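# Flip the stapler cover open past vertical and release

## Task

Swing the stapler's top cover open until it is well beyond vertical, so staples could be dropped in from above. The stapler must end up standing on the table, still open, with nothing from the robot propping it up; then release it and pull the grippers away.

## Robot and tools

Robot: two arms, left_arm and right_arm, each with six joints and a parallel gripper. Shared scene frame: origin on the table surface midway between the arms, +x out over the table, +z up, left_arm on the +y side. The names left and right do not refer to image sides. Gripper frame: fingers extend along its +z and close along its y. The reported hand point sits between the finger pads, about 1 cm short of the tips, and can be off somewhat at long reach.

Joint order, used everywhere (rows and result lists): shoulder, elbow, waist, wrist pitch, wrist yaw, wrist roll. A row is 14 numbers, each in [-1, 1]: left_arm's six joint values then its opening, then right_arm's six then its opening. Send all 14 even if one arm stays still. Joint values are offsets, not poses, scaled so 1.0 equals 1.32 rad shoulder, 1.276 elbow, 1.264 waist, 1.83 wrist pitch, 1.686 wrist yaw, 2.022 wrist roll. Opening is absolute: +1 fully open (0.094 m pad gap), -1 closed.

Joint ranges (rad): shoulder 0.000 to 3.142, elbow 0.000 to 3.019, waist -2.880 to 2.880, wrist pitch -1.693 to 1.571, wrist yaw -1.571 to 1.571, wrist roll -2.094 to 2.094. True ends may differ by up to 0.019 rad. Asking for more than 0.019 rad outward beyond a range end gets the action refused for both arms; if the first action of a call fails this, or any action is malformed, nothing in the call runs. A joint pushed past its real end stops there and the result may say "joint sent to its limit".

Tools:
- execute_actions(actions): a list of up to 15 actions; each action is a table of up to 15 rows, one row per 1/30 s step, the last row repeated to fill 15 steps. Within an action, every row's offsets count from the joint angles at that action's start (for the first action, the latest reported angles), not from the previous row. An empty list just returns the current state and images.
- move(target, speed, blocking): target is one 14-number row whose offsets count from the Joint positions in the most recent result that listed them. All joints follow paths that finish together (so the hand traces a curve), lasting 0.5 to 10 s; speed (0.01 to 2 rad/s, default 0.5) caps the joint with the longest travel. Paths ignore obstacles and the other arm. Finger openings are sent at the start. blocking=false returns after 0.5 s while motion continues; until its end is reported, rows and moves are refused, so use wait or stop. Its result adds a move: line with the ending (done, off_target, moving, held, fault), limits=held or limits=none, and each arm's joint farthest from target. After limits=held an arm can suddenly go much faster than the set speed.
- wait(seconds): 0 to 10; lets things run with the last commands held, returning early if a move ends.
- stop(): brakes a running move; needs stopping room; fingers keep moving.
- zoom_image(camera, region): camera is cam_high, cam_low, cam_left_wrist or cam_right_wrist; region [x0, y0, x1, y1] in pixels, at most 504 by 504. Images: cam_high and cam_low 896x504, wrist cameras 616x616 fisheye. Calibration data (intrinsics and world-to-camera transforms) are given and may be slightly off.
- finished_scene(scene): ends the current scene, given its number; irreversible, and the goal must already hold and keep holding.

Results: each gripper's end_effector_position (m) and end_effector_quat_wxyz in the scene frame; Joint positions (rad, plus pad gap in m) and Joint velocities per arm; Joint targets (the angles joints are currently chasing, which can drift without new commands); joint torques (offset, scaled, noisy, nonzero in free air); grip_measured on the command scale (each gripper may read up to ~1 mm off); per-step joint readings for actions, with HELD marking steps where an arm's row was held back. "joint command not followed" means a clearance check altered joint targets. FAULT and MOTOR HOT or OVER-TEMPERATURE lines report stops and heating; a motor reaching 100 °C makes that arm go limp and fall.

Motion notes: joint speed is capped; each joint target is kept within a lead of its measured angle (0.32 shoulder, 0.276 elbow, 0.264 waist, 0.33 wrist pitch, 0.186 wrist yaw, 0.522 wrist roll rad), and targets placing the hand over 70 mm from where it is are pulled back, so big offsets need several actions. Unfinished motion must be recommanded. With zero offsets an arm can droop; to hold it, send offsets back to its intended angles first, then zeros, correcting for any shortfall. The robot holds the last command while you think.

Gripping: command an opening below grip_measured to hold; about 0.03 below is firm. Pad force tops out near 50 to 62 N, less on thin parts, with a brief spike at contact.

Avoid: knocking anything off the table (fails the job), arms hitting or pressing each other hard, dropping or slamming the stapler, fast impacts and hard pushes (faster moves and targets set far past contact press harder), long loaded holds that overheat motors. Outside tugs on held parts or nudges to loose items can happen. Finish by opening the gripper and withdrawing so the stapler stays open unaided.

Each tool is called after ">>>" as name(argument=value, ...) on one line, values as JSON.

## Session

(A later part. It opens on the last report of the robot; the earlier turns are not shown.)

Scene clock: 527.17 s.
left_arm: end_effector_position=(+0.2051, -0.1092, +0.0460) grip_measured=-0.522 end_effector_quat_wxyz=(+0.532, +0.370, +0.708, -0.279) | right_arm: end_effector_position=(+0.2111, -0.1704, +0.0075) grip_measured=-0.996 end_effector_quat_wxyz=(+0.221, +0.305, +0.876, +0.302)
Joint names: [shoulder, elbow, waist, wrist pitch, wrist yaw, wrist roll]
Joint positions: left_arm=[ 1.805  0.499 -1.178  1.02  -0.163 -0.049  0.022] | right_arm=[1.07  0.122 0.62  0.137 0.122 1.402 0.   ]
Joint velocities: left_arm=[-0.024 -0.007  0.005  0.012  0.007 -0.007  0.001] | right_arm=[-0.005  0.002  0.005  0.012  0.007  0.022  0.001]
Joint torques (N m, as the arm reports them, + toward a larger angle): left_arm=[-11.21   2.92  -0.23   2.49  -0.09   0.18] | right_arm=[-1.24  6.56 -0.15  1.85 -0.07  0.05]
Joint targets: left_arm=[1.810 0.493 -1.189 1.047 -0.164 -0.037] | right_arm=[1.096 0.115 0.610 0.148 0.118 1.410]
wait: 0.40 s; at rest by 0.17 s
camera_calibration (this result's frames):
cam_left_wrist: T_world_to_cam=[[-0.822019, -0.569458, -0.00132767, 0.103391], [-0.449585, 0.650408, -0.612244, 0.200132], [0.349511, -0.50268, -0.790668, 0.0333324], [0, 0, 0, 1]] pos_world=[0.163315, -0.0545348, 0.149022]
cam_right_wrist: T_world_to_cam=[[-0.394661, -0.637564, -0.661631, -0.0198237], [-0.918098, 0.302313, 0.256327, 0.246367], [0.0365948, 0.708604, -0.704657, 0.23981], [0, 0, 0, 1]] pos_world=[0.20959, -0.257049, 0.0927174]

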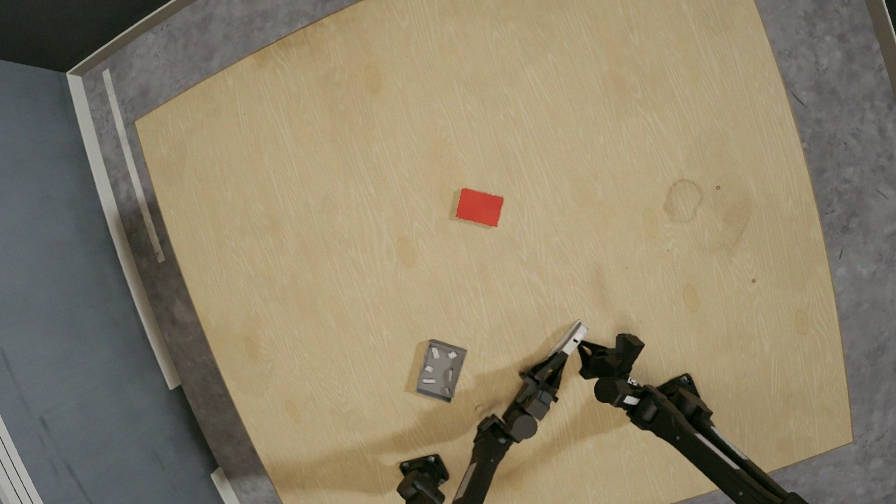

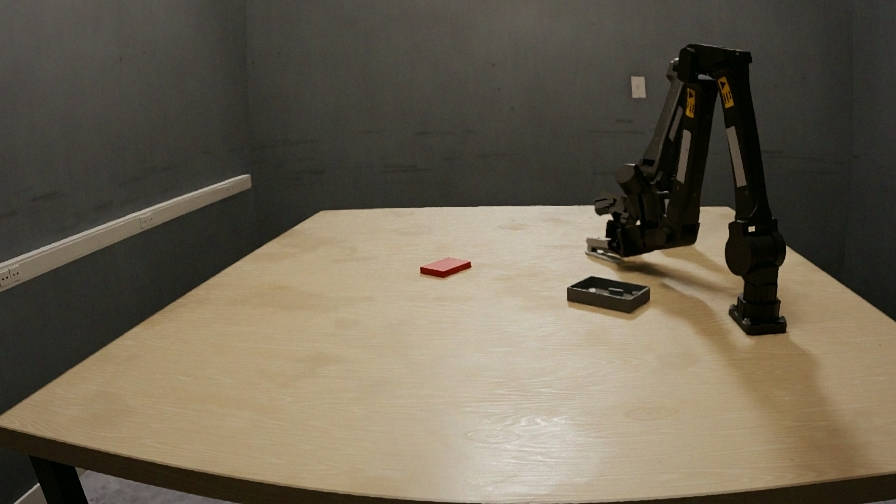

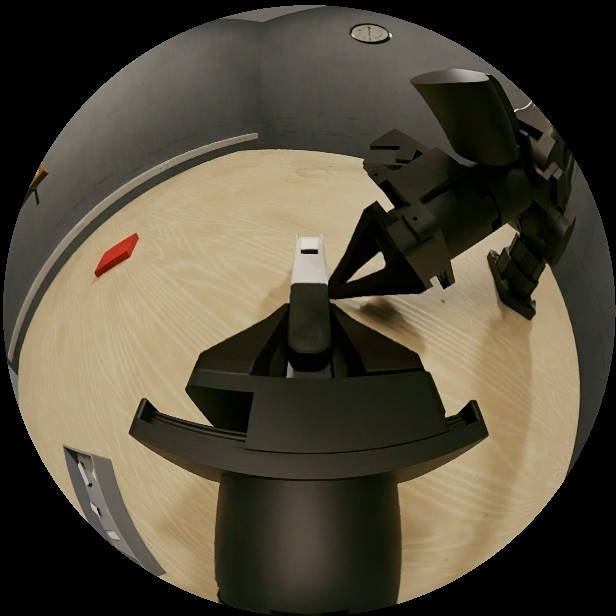

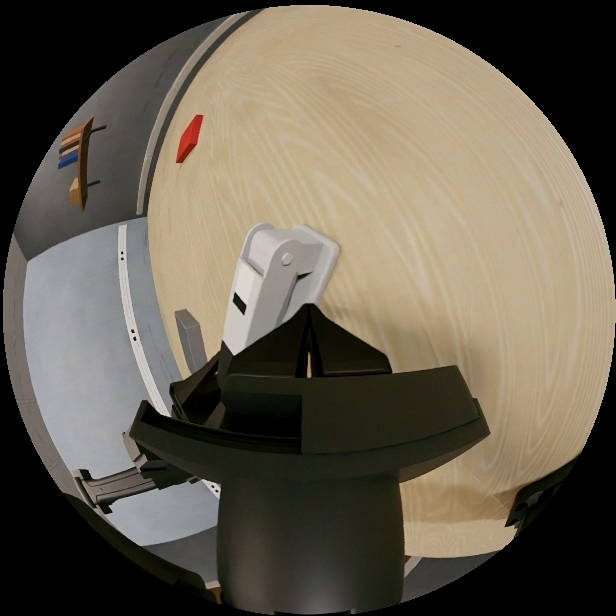

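>>> execute_actions(actions=[[[-0.0225,0.0379,0.0099,-0.0197,0.0019,-0.0061,-0.55,0.0227,-0.0055,-0.0079,0.0060,-0.0024,0.004,-1],[-0.0315,0.0405,0.0103,-0.0338,0.0025,-0.0068,-0.55,0.0227,-0.0055,-0.0079,0.0060,-0.0024,0.004,-1],[-0.0404,0.0430,0.0106,-0.0480,0.0032,-0.0076,-0.55,0.0227,-0.0055,-0.0079,0.0060,-0.0024,0.004,-1],[-0.0494,0.0456,0.0110,-0.0621,0.0038,-0.0083,-0.55,0.0227,-0.0055,-0.0079,0.0060,-0.0024,0.004,-1],[-0.0583,0.0482,0.0114,-0.0763,0.0045,-0.0090,-0.55,0.0227,-0.0055,-0.0079,0.0060,-0.0024,0.004,-1],[-0.0672,0.0508,0.0118,-0.0904,0.0051,-0.0097,-0.55,0.0227,-0.0055,-0.0079,0.0060,-0.0024,0.004,-1],[-0.0762,0.0534,0.0122,-0.1046,0.0058,-0.0104,-0.55,0.0227,-0.0055,-0.0079,0.0060,-0.0024,0.004,-1],[-0.0851,0.0559,0.0125,-0.1187,0.0064,-0.0112,-0.55,0.0227,-0.0055,-0.0079,0.0060,-0.0024,0.004,-1],[-0.0941,0.0585,0.0129,-0.1329,0.0071,-0.0119,-0.55,0.0227,-0.0055,-0.0079,0.0060,-0.0024,0.004,-1],[-0.1030,0.0611,0.0133,-0.1470,0.0077,-0.0126,-0.55,0.0227,-0.0055,-0.0079,0.0060,-0.0024,0.004,-1],[-0.1119,0.0637,0.0137,-0.1612,0.0084,-0.0133,-0.55,0.0227,-0.0055,-0.0079,0.0060,-0.0024,0.004,-1],[-0.1209,0.0663,0.0141,-0.1753,0.0090,-0.0140,-0.55,0.0227,-0.0055,-0.0079,0.0060,-0.0024,0.004,-1]]])

>>> wait(seconds=0.4)

>>> zoom_image(camera="cam_right_wrist", region=[150, 200, 400, 400])

>>> zoom_image(camera="cam_left_wrist", region=[240, 200, 440, 350])

Scene clock: 549.53 s.
left_arm: end_effector_position=(+0.2067, -0.1108, +0.0585) grip_measured=-0.522 end_effector_quat_wxyz=(+0.487, +0.389, +0.740, -0.254) | right_arm: end_effector_position=(+0.2112, -0.1703, +0.0072) grip_measured=-0.996 end_effector_quat_wxyz=(+0.221, +0.305, +0.876, +0.302)
Joint names: [shoulder, elbow, waist, wrist pitch, wrist yaw, wrist roll]
Joint positions: left_arm=[ 1.663  0.536 -1.172  0.714 -0.15  -0.063  0.022] | right_arm=[1.073 0.122 0.619 0.14  0.122 1.402 0.   ]
Joint velocities: left_arm=[-0.044  0.032  0.005 -0.154  0.022 -0.037  0.   ] | right_arm=[ 0.034 -0.002 -0.005  0.032  0.037  0.037 -0.   ]
Joint torques (N m, as the arm reports them, + toward a larger angle): left_arm=[-13.03   7.94   1.57   1.55   0.06   0.  ] | right_arm=[-1.3   6.69 -0.14  1.57 -0.05  0.05]
Joint targets: left_arm=[1.645 0.584 -1.160 0.700 -0.148 -0.077] | right_arm=[1.100 0.115 0.610 0.148 0.118 1.410]
Step readings (joint positions):
0: left_arm=[1.805 0.499 -1.178 1.020 -0.163 -0.049] | right_arm=[1.070 0.122 0.620 0.137 0.122 1.402]
1: left_arm=[1.804 0.500 -1.178 1.017 -0.163 -0.049] | right_arm=[1.070 0.122 0.620 0.137 0.122 1.402]
2: left_arm=[1.799 0.501 -1.178 1.006 -0.163 -0.050] | right_arm=[1.071 0.122 0.620 0.137 0.122 1.402]
4: left_arm=[1.780 0.505 -1.177 0.967 -0.162 -0.050] | right_arm=[1.071 0.122 0.620 0.138 0.122 1.402]
8: left_arm=[1.729 0.514 -1.175 0.867 -0.156 -0.052] | right_arm=[1.072 0.122 0.619 0.139 0.122 1.402]
15: Joint positions above
camera_calibration (this result's frames):
cam_left_wrist: T_world_to_cam=[[-0.823094, -0.567881, -0.00528514, 0.104464], [-0.487152, 0.710806, -0.507383, 0.21783], [0.29189, -0.415049, -0.861704, 0.0676332], [0, 0, 0, 1]] pos_world=[0.172359, -0.0674409, 0.169355]
cam_right_wrist: T_world_to_cam=[[-0.394865, -0.637387, -0.661679, -0.0198461], [-0.918012, 0.302372, 0.256565, 0.246549], [0.0365417, 0.708738, -0.704525, 0.239559], [0, 0, 0, 1]] pos_world=[0.209744, -0.256983, 0.0923877]

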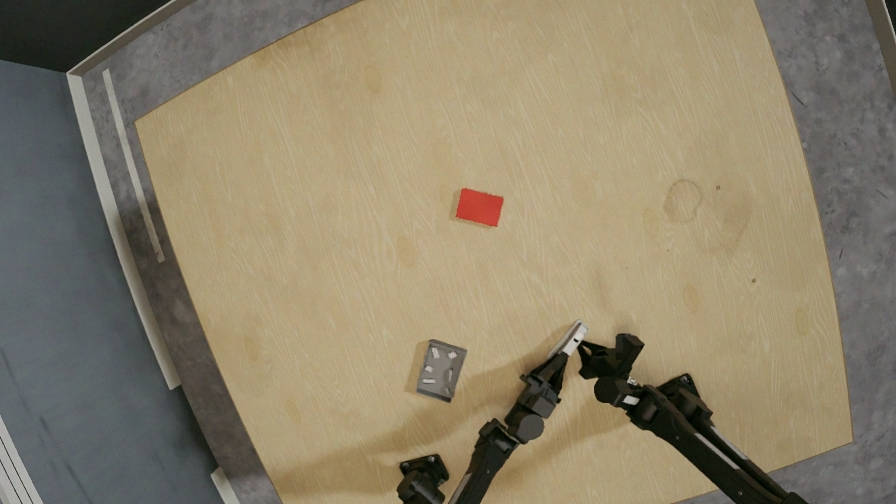

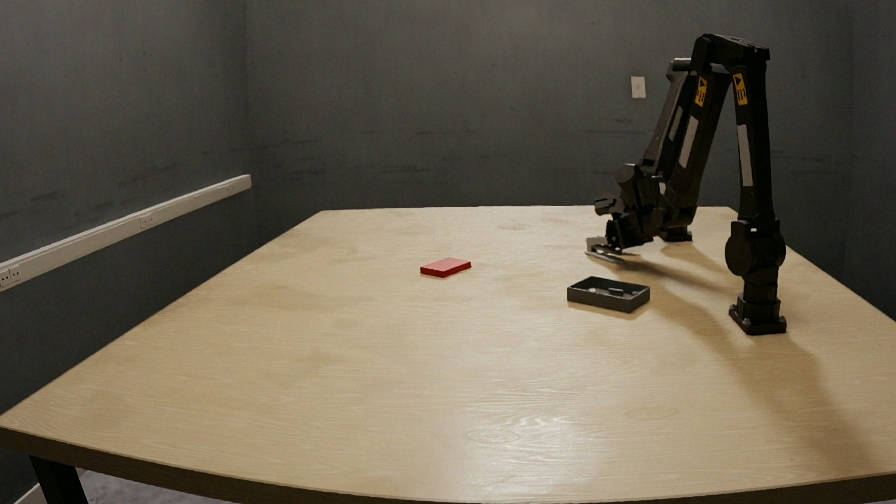

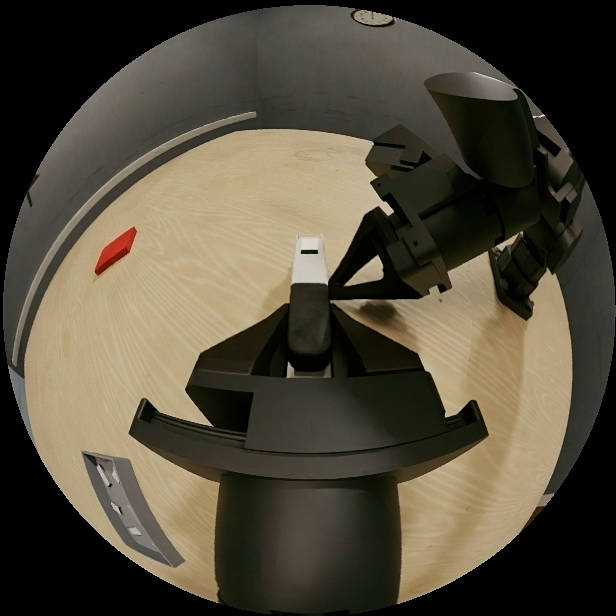

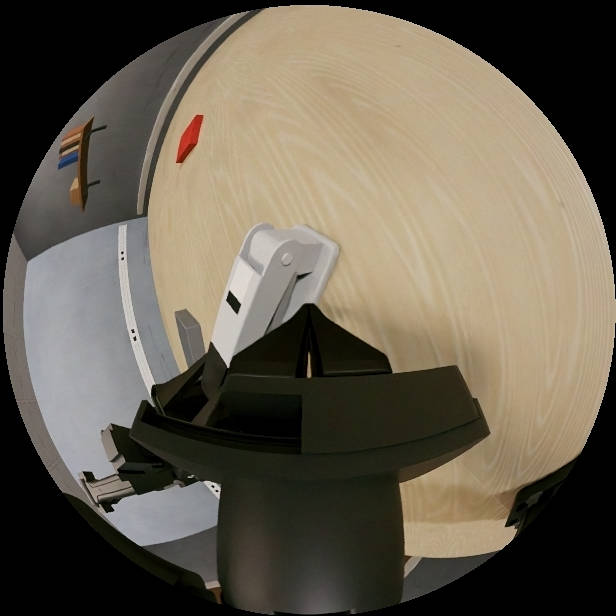

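Scene clock: 549.93 s.
left_arm: end_effector_position=(+0.2067, -0.1108, +0.0583) grip_measured=-0.522 end_effector_quat_wxyz=(+0.486, +0.389, +0.741, -0.254) | right_arm: end_effector_position=(+0.2113, -0.1702, +0.0072) grip_measured=-0.996 end_effector_quat_wxyz=(+0.221, +0.305, +0.876, +0.302)
Joint names: [shoulder, elbow, waist, wrist pitch, wrist yaw, wrist roll]
Joint positions: left_arm=[ 1.662  0.537 -1.172  0.71  -0.15  -0.064  0.022] | right_arm=[1.074 0.122 0.619 0.141 0.122 1.402 0.   ]
Joint velocities: left_arm=[-0.015 -0.007 -0.005 -0.017 -0.007 -0.022  0.001] | right_arm=[-0.015 -0.007 -0.015 -0.007  0.022  0.037 -0.001]
Joint torques (N m, as the arm reports them, + toward a larger angle): left_arm=[-12.81   8.05   1.53   1.27   0.08  -0.04] | right_arm=[-1.23  6.53 -0.16  1.67 -0.05  0.05]
Joint targets: left_arm=[1.645 0.584 -1.160 0.700 -0.148 -0.077] | right_arm=[1.100 0.115 0.610 0.148 0.118 1.410]
wait: 0.40 s; at rest by 0.20 s
camera_calibration (this result's frames):
cam_left_wrist: T_world_to_cam=[[-0.822675, -0.568498, -0.00396756, 0.104236], [-0.488997, 0.711154, -0.505115, 0.218009], [0.289979, -0.413606, -0.863043, 0.0681383], [0, 0, 0, 1]] pos_world=[0.1726, -0.0675977, 0.16934]
cam_right_wrist: T_world_to_cam=[[-0.394686, -0.637209, -0.661957, -0.0197806], [-0.918081, 0.302303, 0.256397, 0.246604], [0.0367325, 0.708927, -0.704325, 0.239483], [0, 0, 0, 1]] pos_world=[0.209798, -0.256929, 0.0923514]

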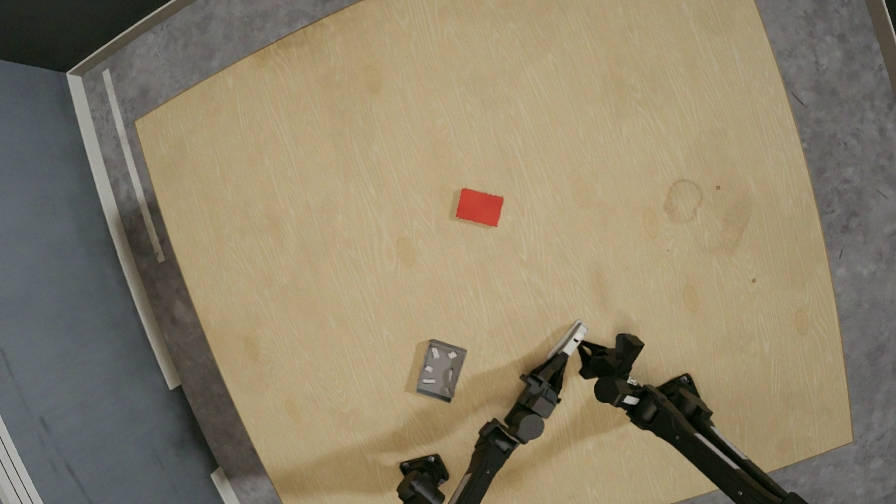

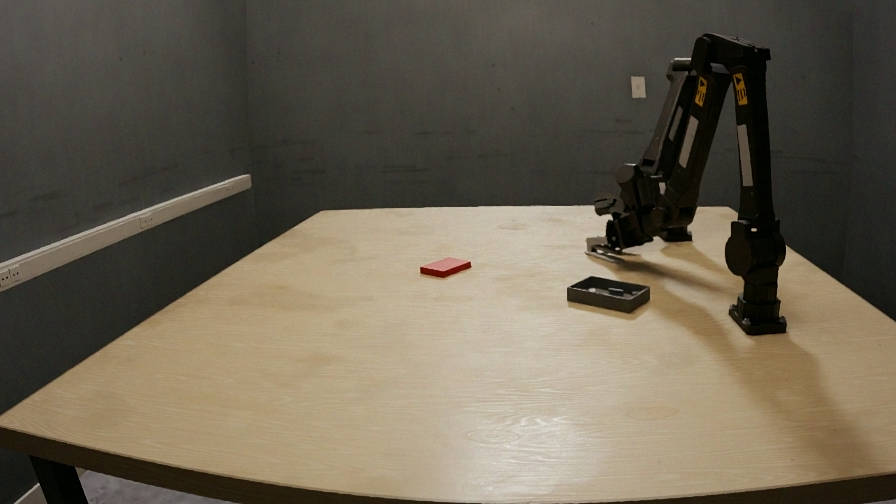

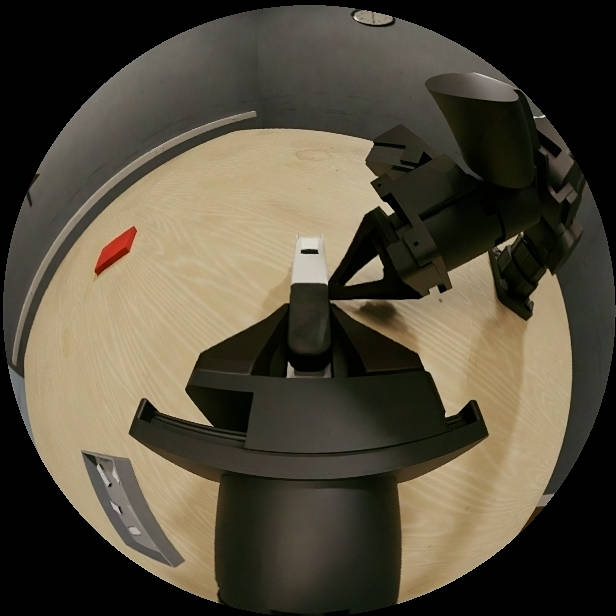

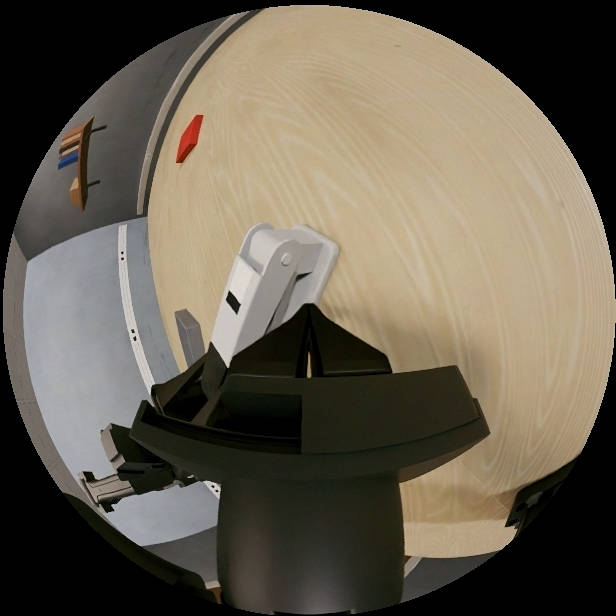

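Region (150, 200, 400, 400) of cam_right_wrist's 616x616 image, scaled by 2.016, with more detail than that image has; it fills the top 403 rows of this view, and the rest is white.

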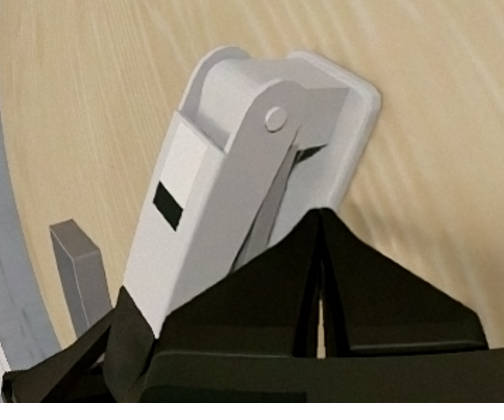

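Region (240, 200, 440, 350) of cam_left_wrist's 616x616 image, scaled by 2.520, with more detail than that image has; it fills the top 378 rows of this view, and the rest is white.

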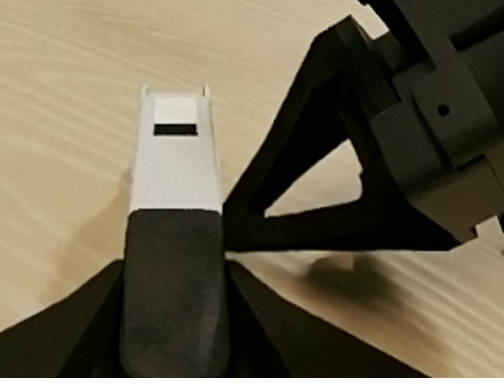

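>>> execute_actions(actions=[[[-0.0189,0.0415,0.0099,-0.0191,0.0020,-0.0066,-0.55,0.0197,-0.0055,-0.0071,0.0038,-0.0024,0.004,-1],[-0.0249,0.0463,0.0103,-0.0328,0.0027,-0.0074,-0.55,0.0197,-0.0055,-0.0071,0.0038,-0.0024,0.004,-1],[-0.0309,0.0510,0.0107,-0.0464,0.0035,-0.0081,-0.55,0.0197,-0.0055,-0.0071,0.0038,-0.0024,0.004,-1],[-0.0369,0.0557,0.0111,-0.0601,0.0042,-0.0089,-0.55,0.0197,-0.0055,-0.0071,0.0038,-0.0024,0.004,-1],[-0.0430,0.0605,0.0115,-0.0737,0.0050,-0.0096,-0.55,0.0197,-0.0055,-0.0071,0.0038,-0.0024,0.004,-1],[-0.0490,0.0652,0.0118,-0.0873,0.0057,-0.0103,-0.55,0.0197,-0.0055,-0.0071,0.0038,-0.0024,0.004,-1],[-0.0550,0.0699,0.0122,-0.1010,0.0065,-0.0111,-0.55,0.0197,-0.0055,-0.0071,0.0038,-0.0024,0.004,-1],[-0.0610,0.0746,0.0126,-0.1146,0.0072,-0.0118,-0.55,0.0197,-0.0055,-0.0071,0.0038,-0.0024,0.004,-1],[-0.0670,0.0794,0.0130,-0.1283,0.0080,-0.0126,-0.55,0.0197,-0.0055,-0.0071,0.0038,-0.0024,0.004,-1],[-0.0730,0.0841,0.0134,-0.1419,0.0087,-0.0133,-0.55,0.0197,-0.0055,-0.0071,0.0038,-0.0024,0.004,-1],[-0.0790,0.0888,0.0138,-0.1555,0.0095,-0.0140,-0.55,0.0197,-0.0055,-0.0071,0.0038,-0.0024,0.004,-1],[-0.0850,0.0935,0.0142,-0.1692,0.0102,-0.0148,-0.55,0.0197,-0.0055,-0.0071,0.0038,-0.0024,0.004,-1]]])

>>> wait(seconds=0.4)

>>> zoom_image(camera="cam_right_wrist", region=[150, 200, 400, 400])

Scene clock: 561.33 s.
left_arm: end_effector_position=(+0.2087, -0.1135, +0.0699) grip_measured=-0.522 end_effector_quat_wxyz=(+0.438, +0.404, +0.770, -0.229) | right_arm: end_effector_position=(+0.2113, -0.1702, +0.0072) grip_measured=-0.996 end_effector_quat_wxyz=(+0.221, +0.305, +0.876, +0.302)
Joint names: [shoulder, elbow, waist, wrist pitch, wrist yaw, wrist roll]
Joint positions: left_arm=[ 1.565  0.604 -1.166  0.418 -0.136 -0.081  0.022] | right_arm=[1.074 0.122 0.619 0.141 0.122 1.402 0.   ]
Joint velocities: left_arm=[-0.024  0.056 -0.015 -0.144 -0.051 -0.051  0.001] | right_arm=[ 0.005 -0.012 -0.005  0.002 -0.022  0.037 -0.001]
Joint torques (N m, as the arm reports them, + toward a larger angle): left_arm=[-12.6    9.33   1.52   1.3    0.04  -0.05] | right_arm=[-1.25  6.54 -0.09  1.69 -0.07  0.05]
Joint targets: left_arm=[1.550 0.657 -1.154 0.400 -0.133 -0.095] | right_arm=[1.100 0.115 0.610 0.148 0.118 1.410]
Step readings (joint positions):
0: left_arm=[1.662 0.537 -1.172 0.710 -0.150 -0.064] | right_arm=[1.074 0.122 0.619 0.141 0.122 1.402]
1: left_arm=[1.661 0.538 -1.172 0.706 -0.150 -0.065] | right_arm=[1.074 0.122 0.619 0.141 0.122 1.402]
2: left_arm=[1.658 0.540 -1.172 0.695 -0.150 -0.065] | right_arm=[1.074 0.122 0.619 0.141 0.122 1.402]
4: left_arm=[1.643 0.547 -1.171 0.659 -0.148 -0.066] | right_arm=[1.074 0.122 0.619 0.141 0.122 1.402]
8: left_arm=[1.609 0.568 -1.169 0.561 -0.143 -0.072] | right_arm=[1.074 0.122 0.619 0.141 0.122 1.402]
15: Joint positions above
camera_calibration (this result's frames):
cam_left_wrist: T_world_to_cam=[[-0.82264, -0.568552, -0.00352349, 0.104369], [-0.522113, 0.75787, -0.391192, 0.231043], [0.225083, -0.31997, -0.920302, 0.104603], [0, 0, 0, 1]] pos_world=[0.182944, -0.0822916, 0.187016]
cam_right_wrist: T_world_to_cam=[[-0.394686, -0.637209, -0.661957, -0.0197806], [-0.918081, 0.302303, 0.256397, 0.246604], [0.0367325, 0.708927, -0.704325, 0.239483], [0, 0, 0, 1]] pos_world=[0.209798, -0.256929, 0.0923514]

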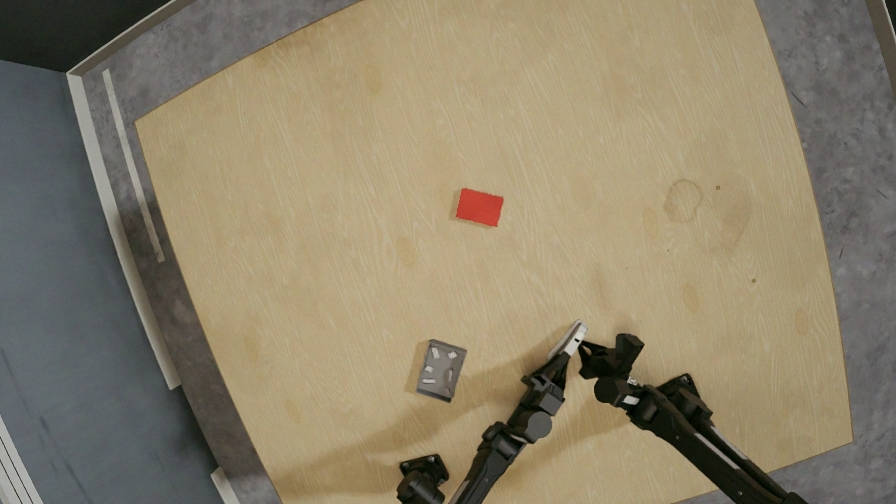

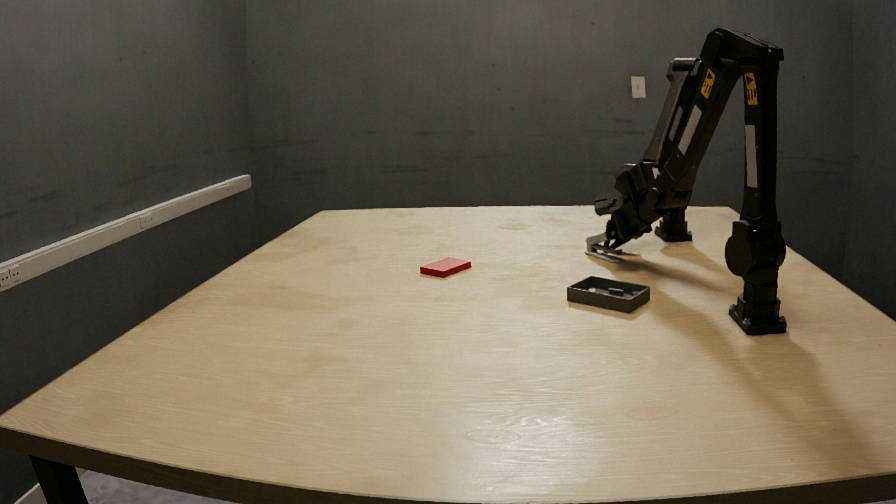

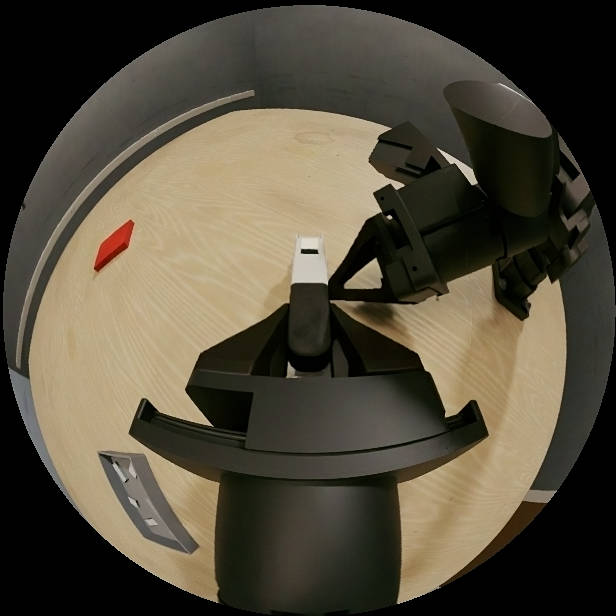

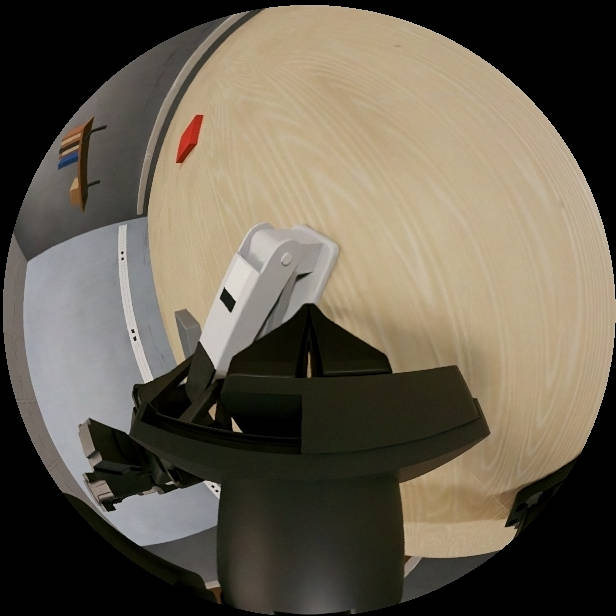

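Scene clock: 561.73 s.
left_arm: end_effector_position=(+0.2087, -0.1135, +0.0700) grip_measured=-0.522 end_effector_quat_wxyz=(+0.437, +0.404, +0.771, -0.228) | right_arm: end_effector_position=(+0.2113, -0.1702, +0.0072) grip_measured=-0.996 end_effector_quat_wxyz=(+0.221, +0.305, +0.876, +0.302)
Joint names: [shoulder, elbow, waist, wrist pitch, wrist yaw, wrist roll]
Joint positions: left_arm=[ 1.564  0.606 -1.166  0.413 -0.136 -0.081  0.022] | right_arm=[1.074 0.122 0.619 0.141 0.122 1.402 0.   ]
Joint velocities: left_arm=[ 0.005 -0.012 -0.005  0.002 -0.007 -0.037 -0.001] | right_arm=[-0.015 -0.007  0.015 -0.032 -0.081 -0.022 -0.001]
Joint torques (N m, as the arm reports them, + toward a larger angle): left_arm=[-12.65   9.43   1.58   1.09   0.07  -0.06] | right_arm=[-1.28  6.55 -0.13  1.68 -0.06  0.05]
Joint targets: left_arm=[1.550 0.657 -1.154 0.400 -0.133 -0.094] | right_arm=[1.100 0.115 0.610 0.148 0.118 1.410]
wait: 0.40 s; at rest by 0.23 s
camera_calibration (this result's frames):
cam_left_wrist: T_world_to_cam=[[-0.822533, -0.568706, -0.00361395, 0.104326], [-0.522817, 0.758634, -0.388763, 0.231204], [0.223833, -0.317881, -0.921331, 0.105243], [0, 0, 0, 1]] pos_world=[0.183132, -0.0826139, 0.187224]
cam_right_wrist: T_world_to_cam=[[-0.394686, -0.637209, -0.661957, -0.0197806], [-0.918081, 0.302303, 0.256397, 0.246604], [0.0367325, 0.708927, -0.704325, 0.239483], [0, 0, 0, 1]] pos_world=[0.209798, -0.256929, 0.0923514]

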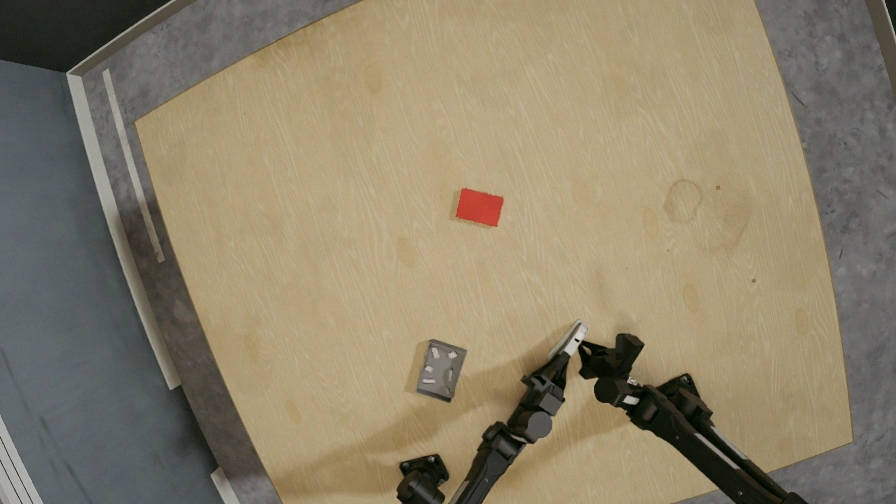

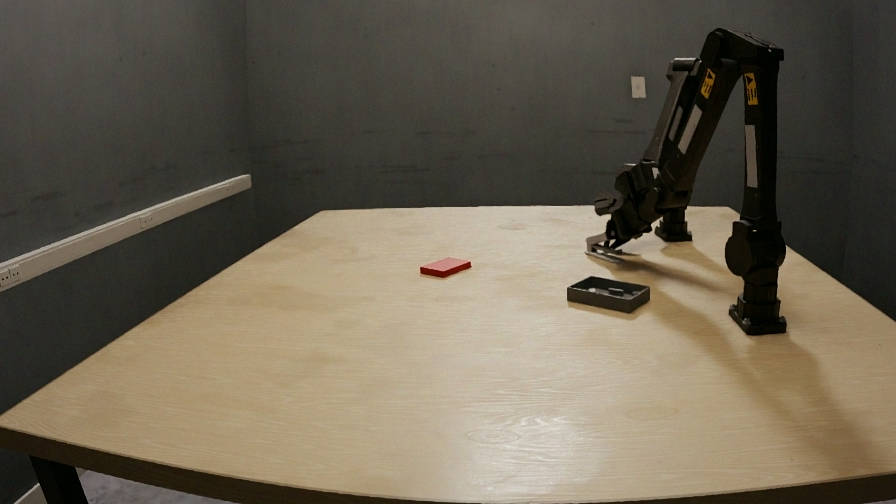

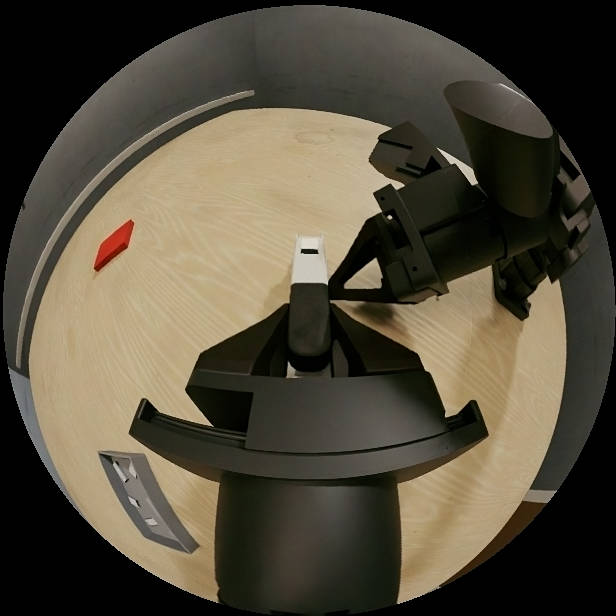

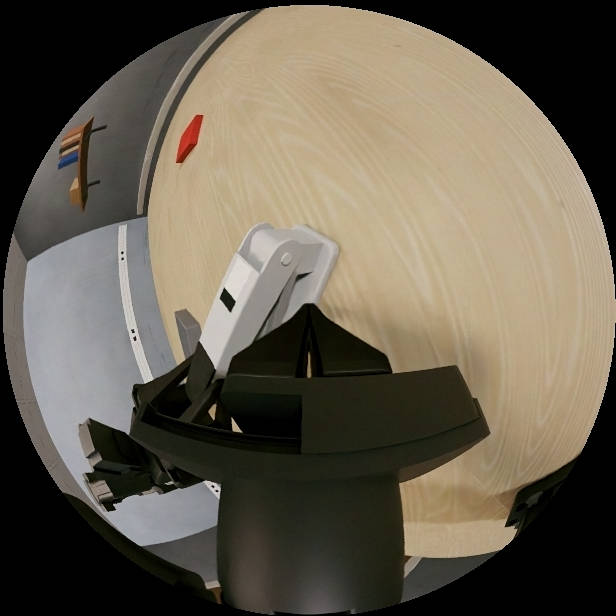

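Region (150, 200, 400, 400) of cam_right_wrist's 616x616 image, scaled by 2.016, with more detail than that image has; it fills the top 403 rows of this view, and the rest is white.

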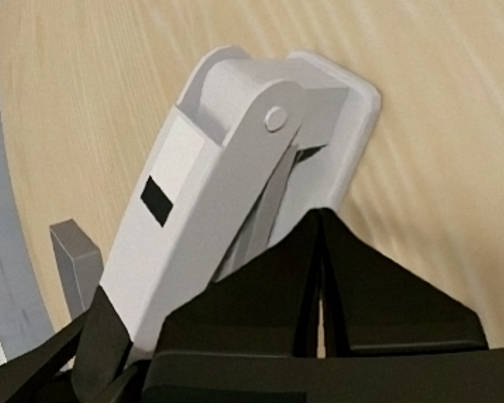

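>>> execute_actions(actions=[[[-0.0137,0.0466,0.0099,-0.0167,0.0025,-0.0063,-0.55,0.0197,-0.0055,-0.0071,0.0038,-0.0024,0.004,-1],[-0.0160,0.0517,0.0103,-0.0267,0.0033,-0.0068,-0.55,0.0197,-0.0055,-0.0071,0.0038,-0.0024,0.004,-1],[-0.0183,0.0568,0.0107,-0.0368,0.0040,-0.0072,-0.55,0.0197,-0.0055,-0.0071,0.0038,-0.0024,0.004,-1],[-0.0206,0.0619,0.0111,-0.0468,0.0047,-0.0076,-0.55,0.0197,-0.0055,-0.0071,0.0038,-0.0024,0.004,-1],[-0.0229,0.0671,0.0115,-0.0569,0.0055,-0.0081,-0.55,0.0197,-0.0055,-0.0071,0.0038,-0.0024,0.004,-1],[-0.0252,0.0722,0.0118,-0.0670,0.0062,-0.0085,-0.55,0.0197,-0.0055,-0.0071,0.0038,-0.0024,0.004,-1],[-0.0275,0.0773,0.0122,-0.0770,0.0069,-0.0089,-0.55,0.0197,-0.0055,-0.0071,0.0038,-0.0024,0.004,-1],[-0.0298,0.0824,0.0126,-0.0871,0.0076,-0.0093,-0.55,0.0197,-0.0055,-0.0071,0.0038,-0.0024,0.004,-1],[-0.0321,0.0875,0.0130,-0.0971,0.0084,-0.0098,-0.55,0.0197,-0.0055,-0.0071,0.0038,-0.0024,0.004,-1],[-0.0344,0.0926,0.0134,-0.1072,0.0091,-0.0102,-0.55,0.0197,-0.0055,-0.0071,0.0038,-0.0024,0.004,-1],[-0.0367,0.0977,0.0138,-0.1173,0.0098,-0.0106,-0.55,0.0197,-0.0055,-0.0071,0.0038,-0.0024,0.004,-1],[-0.0390,0.1028,0.0142,-0.1273,0.0106,-0.0111,-0.55,0.0197,-0.0055,-0.0071,0.0038,-0.0024,0.004,-1],[-0.0413,0.1079,0.0146,-0.1374,0.0113,-0.0115,-0.55,0.0197,-0.0055,-0.0071,0.0038,-0.0024,0.004,-1],[-0.0436,0.1130,0.0150,-0.1474,0.0120,-0.0119,-0.55,0.0197,-0.0055,-0.0071,0.0038,-0.0024,0.004,-1],[-0.0459,0.1181,0.0153,-0.1575,0.0128,-0.0124,-0.55,0.0197,-0.0055,-0.0071,0.0038,-0.0024,0.004,-1]],[[-0.0155,0.0658,0.0108,-0.0382,0.0042,-0.0072,-0.55,0.0197,-0.0055,-0.0071,0.0038,-0.0024,0.004,-1],[-0.0161,0.0732,0.0114,-0.0498,0.0052,-0.0075,-0.55,0.0197,-0.0055,-0.0071,0.0038,-0.0024,0.004,-1],[-0.0166,0.0807,0.0119,-0.0613,0.0061,-0.0079,-0.55,0.0197,-0.0055,-0.0071,0.0038,-0.0024,0.004,-1],[-0.0172,0.0881,0.0124,-0.0728,0.0070,-0.0082,-0.55,0.0197,-0.0055,-0.0071,0.0038,-0.0024,0.004,-1],[-0.0178,0.0955,0.0130,-0.0844,0.0080,-0.0086,-0.55,0.0197,-0.0055,-0.0071,0.0038,-0.0024,0.004,-1],[-0.0184,0.1029,0.0135,-0.0959,0.0089,-0.0090,-0.55,0.0197,-0.0055,-0.0071,0.0038,-0.0024,0.004,-1],[-0.0190,0.1103,0.0140,-0.1074,0.0098,-0.0093,-0.55,0.0197,-0.0055,-0.0071,0.0038,-0.0024,0.004,-1],[-0.0195,0.1178,0.0145,-0.1189,0.0107,-0.0097,-0.55,0.0197,-0.0055,-0.0071,0.0038,-0.0024,0.004,-1],[-0.0201,0.1252,0.0151,-0.1305,0.0117,-0.0100,-0.55,0.0197,-0.0055,-0.0071,0.0038,-0.0024,0.004,-1],[-0.0207,0.1326,0.0156,-0.1420,0.0126,-0.0104,-0.55,0.0197,-0.0055,-0.0071,0.0038,-0.0024,0.004,-1],[-0.0213,0.1400,0.0161,-0.1535,0.0135,-0.0108,-0.55,0.0197,-0.0055,-0.0071,0.0038,-0.0024,0.004,-1],[-0.0219,0.1474,0.0167,-0.1651,0.0145,-0.0111,-0.55,0.0197,-0.0055,-0.0071,0.0038,-0.0024,0.004,-1]]])

>>> wait(seconds=0.4)

>>> zoom_image(camera="cam_right_wrist", region=[100, 180, 400, 420])

Scene clock: 596.87 s.
left_arm: end_effector_position=(+0.2151, -0.1226, +0.0922) grip_measured=-0.522 end_effector_quat_wxyz=(+0.333, +0.431, +0.820, -0.174) | right_arm: end_effector_position=(+0.2113, -0.1702, +0.0072) grip_measured=-0.996 end_effector_quat_wxyz=(+0.221, +0.305, +0.876, +0.302)
Joint names: [shoulder, elbow, waist, wrist pitch, wrist yaw, wrist roll]
Joint positions: left_arm=[ 1.501  0.808 -1.15  -0.112 -0.098 -0.101  0.022] | right_arm=[1.074 0.122 0.619 0.141 0.122 1.402 0.   ]
Joint velocities: left_arm=[-0.015  0.037 -0.005 -0.11   0.081  0.022 -0.   ] | right_arm=[-0.005  0.002  0.015 -0.017 -0.037 -0.066 -0.001]
Joint torques (N m, as the arm reports them, + toward a larger angle): left_arm=[-13.11  11.37   1.66   1.14   0.1   -0.05] | right_arm=[-1.47  6.55 -0.1   1.73 -0.07  0.05]
Joint targets: left_arm=[1.488 0.873 -1.138 -0.128 -0.095 -0.113] | right_arm=[1.100 0.115 0.610 0.148 0.118 1.410]
Step readings (joint positions; steps 1 to 15: 1st action; 16 to 30: 2nd action):
0: left_arm=[1.564 0.606 -1.166 0.413 -0.136 -0.081] | right_arm=[1.074 0.122 0.619 0.141 0.122 1.402]
1: left_arm=[1.564 0.606 -1.166 0.410 -0.135 -0.081] | right_arm=[1.074 0.122 0.619 0.141 0.122 1.402]
2: left_arm=[1.562 0.609 -1.165 0.402 -0.135 -0.081] | right_arm=[1.074 0.122 0.619 0.141 0.122 1.402]
4: left_arm=[1.555 0.617 -1.165 0.374 -0.133 -0.082] | right_arm=[1.074 0.122 0.619 0.141 0.122 1.402]
8: left_arm=[1.540 0.639 -1.163 0.303 -0.128 -0.084] | right_arm=[1.074 0.122 0.619 0.141 0.122 1.402]
15: left_arm=[1.517 0.685 -1.159 0.174 -0.120 -0.091] | right_arm=[1.074 0.122 0.619 0.141 0.122 1.402]
16: left_arm=[1.515 0.692 -1.159 0.155 -0.118 -0.092] | right_arm=[1.074 0.122 0.619 0.141 0.122 1.402]
17: left_arm=[1.512 0.699 -1.158 0.135 -0.117 -0.092] | right_arm=[1.074 0.122 0.619 0.141 0.122 1.402]
19: left_arm=[1.508 0.717 -1.157 0.093 -0.114 -0.093] | right_arm=[1.074 0.122 0.619 0.141 0.122 1.402]
23: left_arm=[1.503 0.752 -1.154 0.008 -0.107 -0.096] | right_arm=[1.074 0.122 0.619 0.141 0.122 1.402]
30: Joint positions above
camera_calibration (this result's frames):
cam_left_wrist: T_world_to_cam=[[-0.8238, -0.566872, -0.00309637, 0.104979], [-0.560997, 0.816023, -0.139245, 0.242282], [0.081461, -0.112973, -0.990253, 0.183467], [0, 0, 0, 1]] pos_world=[0.207456, -0.117471, 0.215741]
cam_right_wrist: T_world_to_cam=[[-0.394686, -0.637209, -0.661957, -0.0197806], [-0.918081, 0.302303, 0.256397, 0.246604], [0.0367325, 0.708927, -0.704325, 0.239483], [0, 0, 0, 1]] pos_world=[0.209798, -0.256929, 0.0923514]

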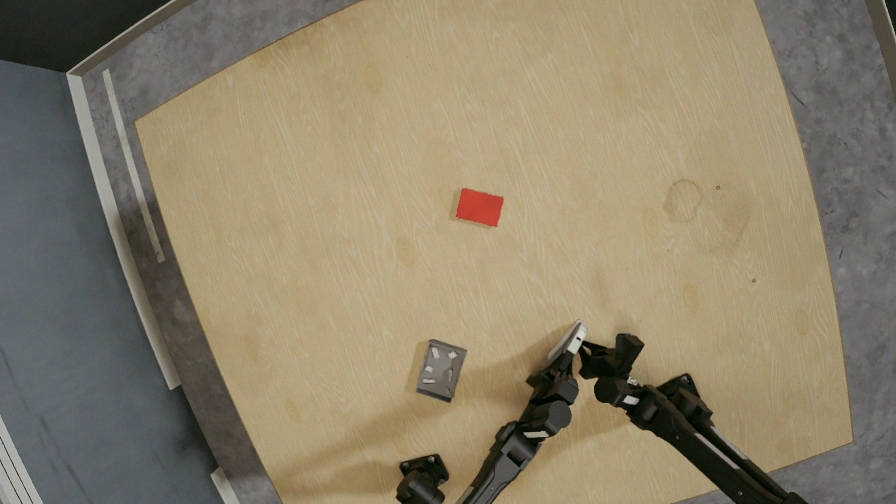

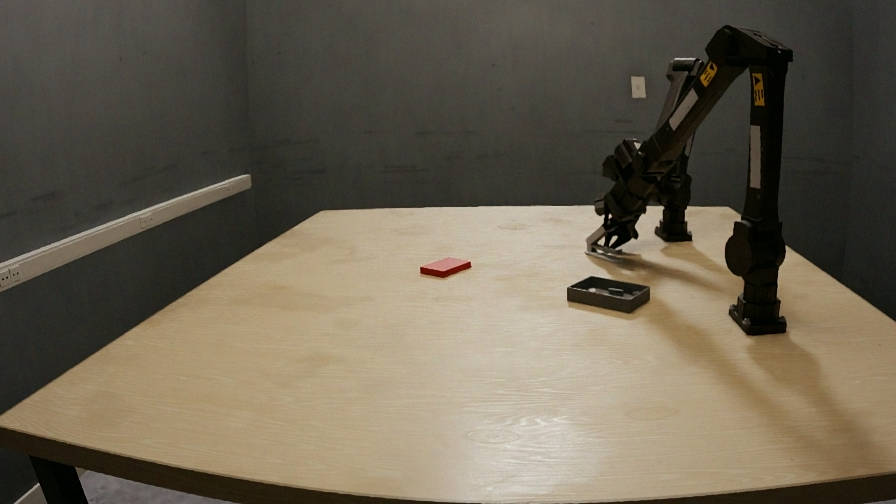

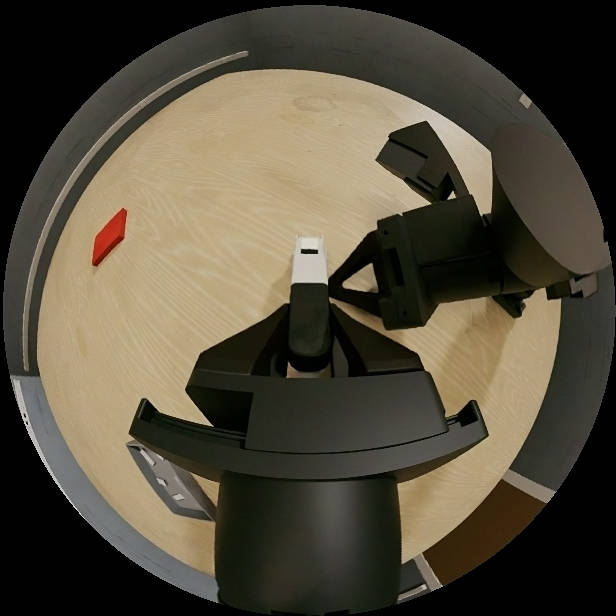

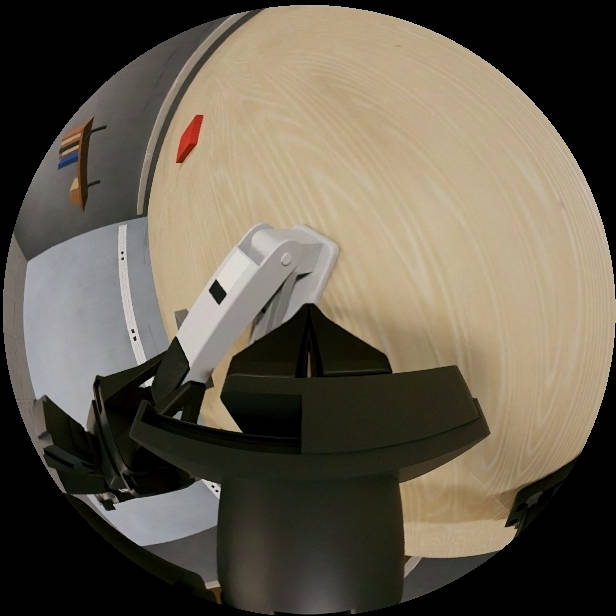

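Scene clock: 597.27 s.
left_arm: end_effector_position=(+0.2152, -0.1226, +0.0923) grip_measured=-0.522 end_effector_quat_wxyz=(+0.332, +0.431, +0.821, -0.174) | right_arm: end_effector_position=(+0.2113, -0.1702, +0.0072) grip_measured=-0.996 end_effector_quat_wxyz=(+0.221, +0.305, +0.876, +0.302)
Joint names: [shoulder, elbow, waist, wrist pitch, wrist yaw, wrist roll]
Joint positions: left_arm=[ 1.501  0.81  -1.15  -0.116 -0.098 -0.101  0.022] | right_arm=[1.074 0.122 0.619 0.141 0.122 1.402 0.   ]
Joint velocities: left_arm=[-0.005  0.007 -0.005 -0.002 -0.007 -0.037 -0.001] | right_arm=[-0.024 -0.012 -0.005 -0.007 -0.007  0.007 -0.   ]
Joint torques (N m, as the arm reports them, + toward a larger angle): left_arm=[-13.16  11.61   1.51   0.95   0.09  -0.04] | right_arm=[-1.28  6.55 -0.09  1.69 -0.07  0.05]
Joint targets: left_arm=[1.488 0.872 -1.138 -0.128 -0.095 -0.113] | right_arm=[1.100 0.115 0.610 0.148 0.118 1.410]
wait: 0.40 s; at rest by 0.23 s
camera_calibration (this result's frames):
cam_left_wrist: T_world_to_cam=[[-0.823804, -0.566865, -0.00341425, 0.105002], [-0.561138, 0.816306, -0.137, 0.242223], [0.0804477, -0.110945, -0.990565, 0.184126], [0, 0, 0, 1]] pos_world=[0.207609, -0.117778, 0.215932]
cam_right_wrist: T_world_to_cam=[[-0.394686, -0.637209, -0.661957, -0.0197806], [-0.918081, 0.302303, 0.256397, 0.246604], [0.0367325, 0.708927, -0.704325, 0.239483], [0, 0, 0, 1]] pos_world=[0.209798, -0.256929, 0.0923514]

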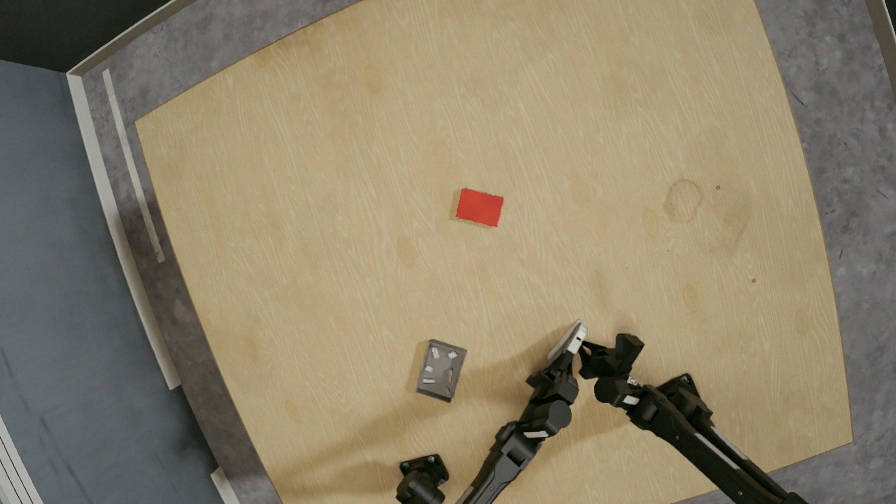

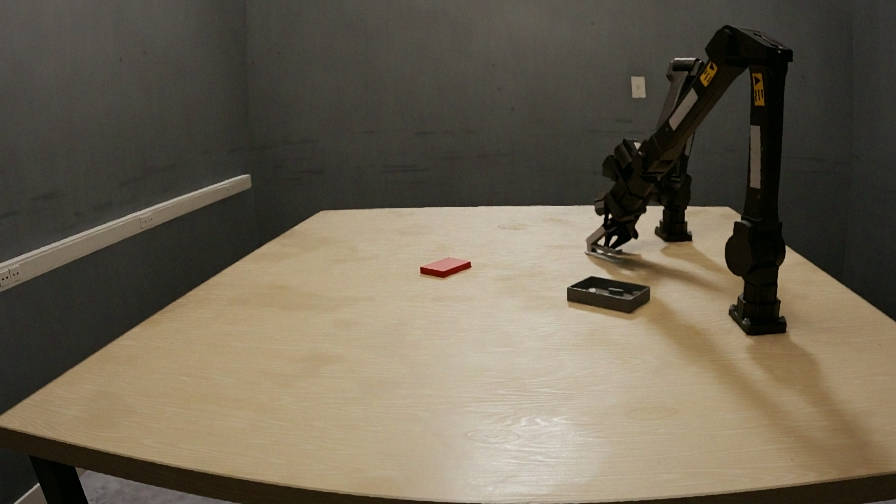

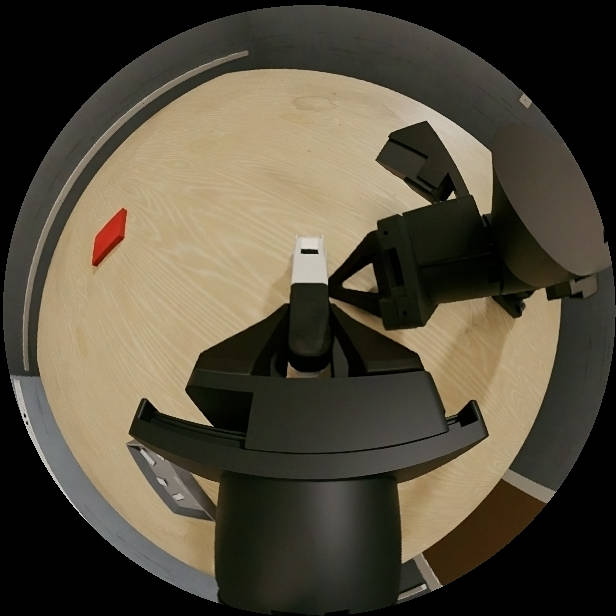

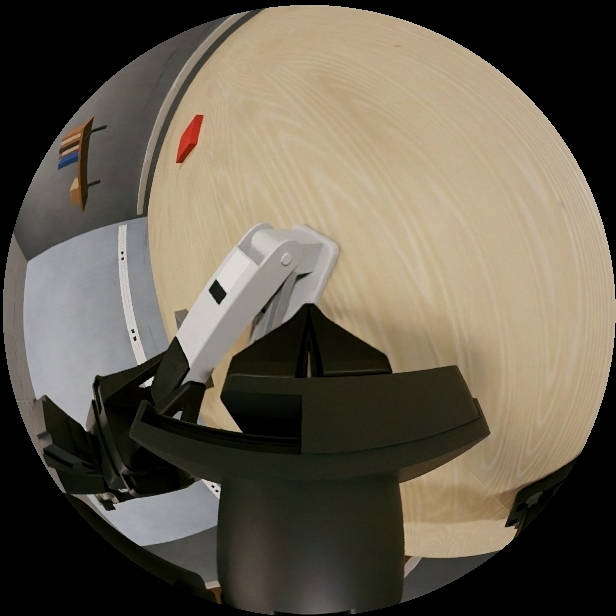

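Region (100, 180, 400, 420) of cam_right_wrist's 616x616 image, scaled by 1.680, with more detail than that image has; it fills the top 403 rows of this view, and the rest is white.

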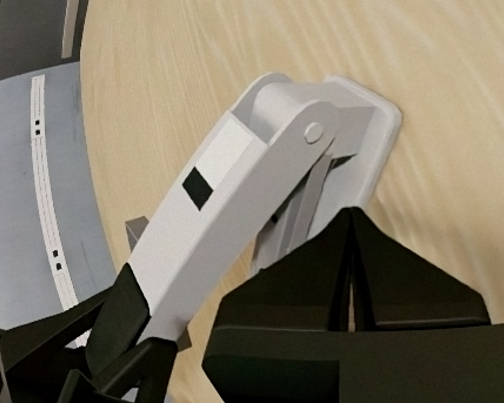

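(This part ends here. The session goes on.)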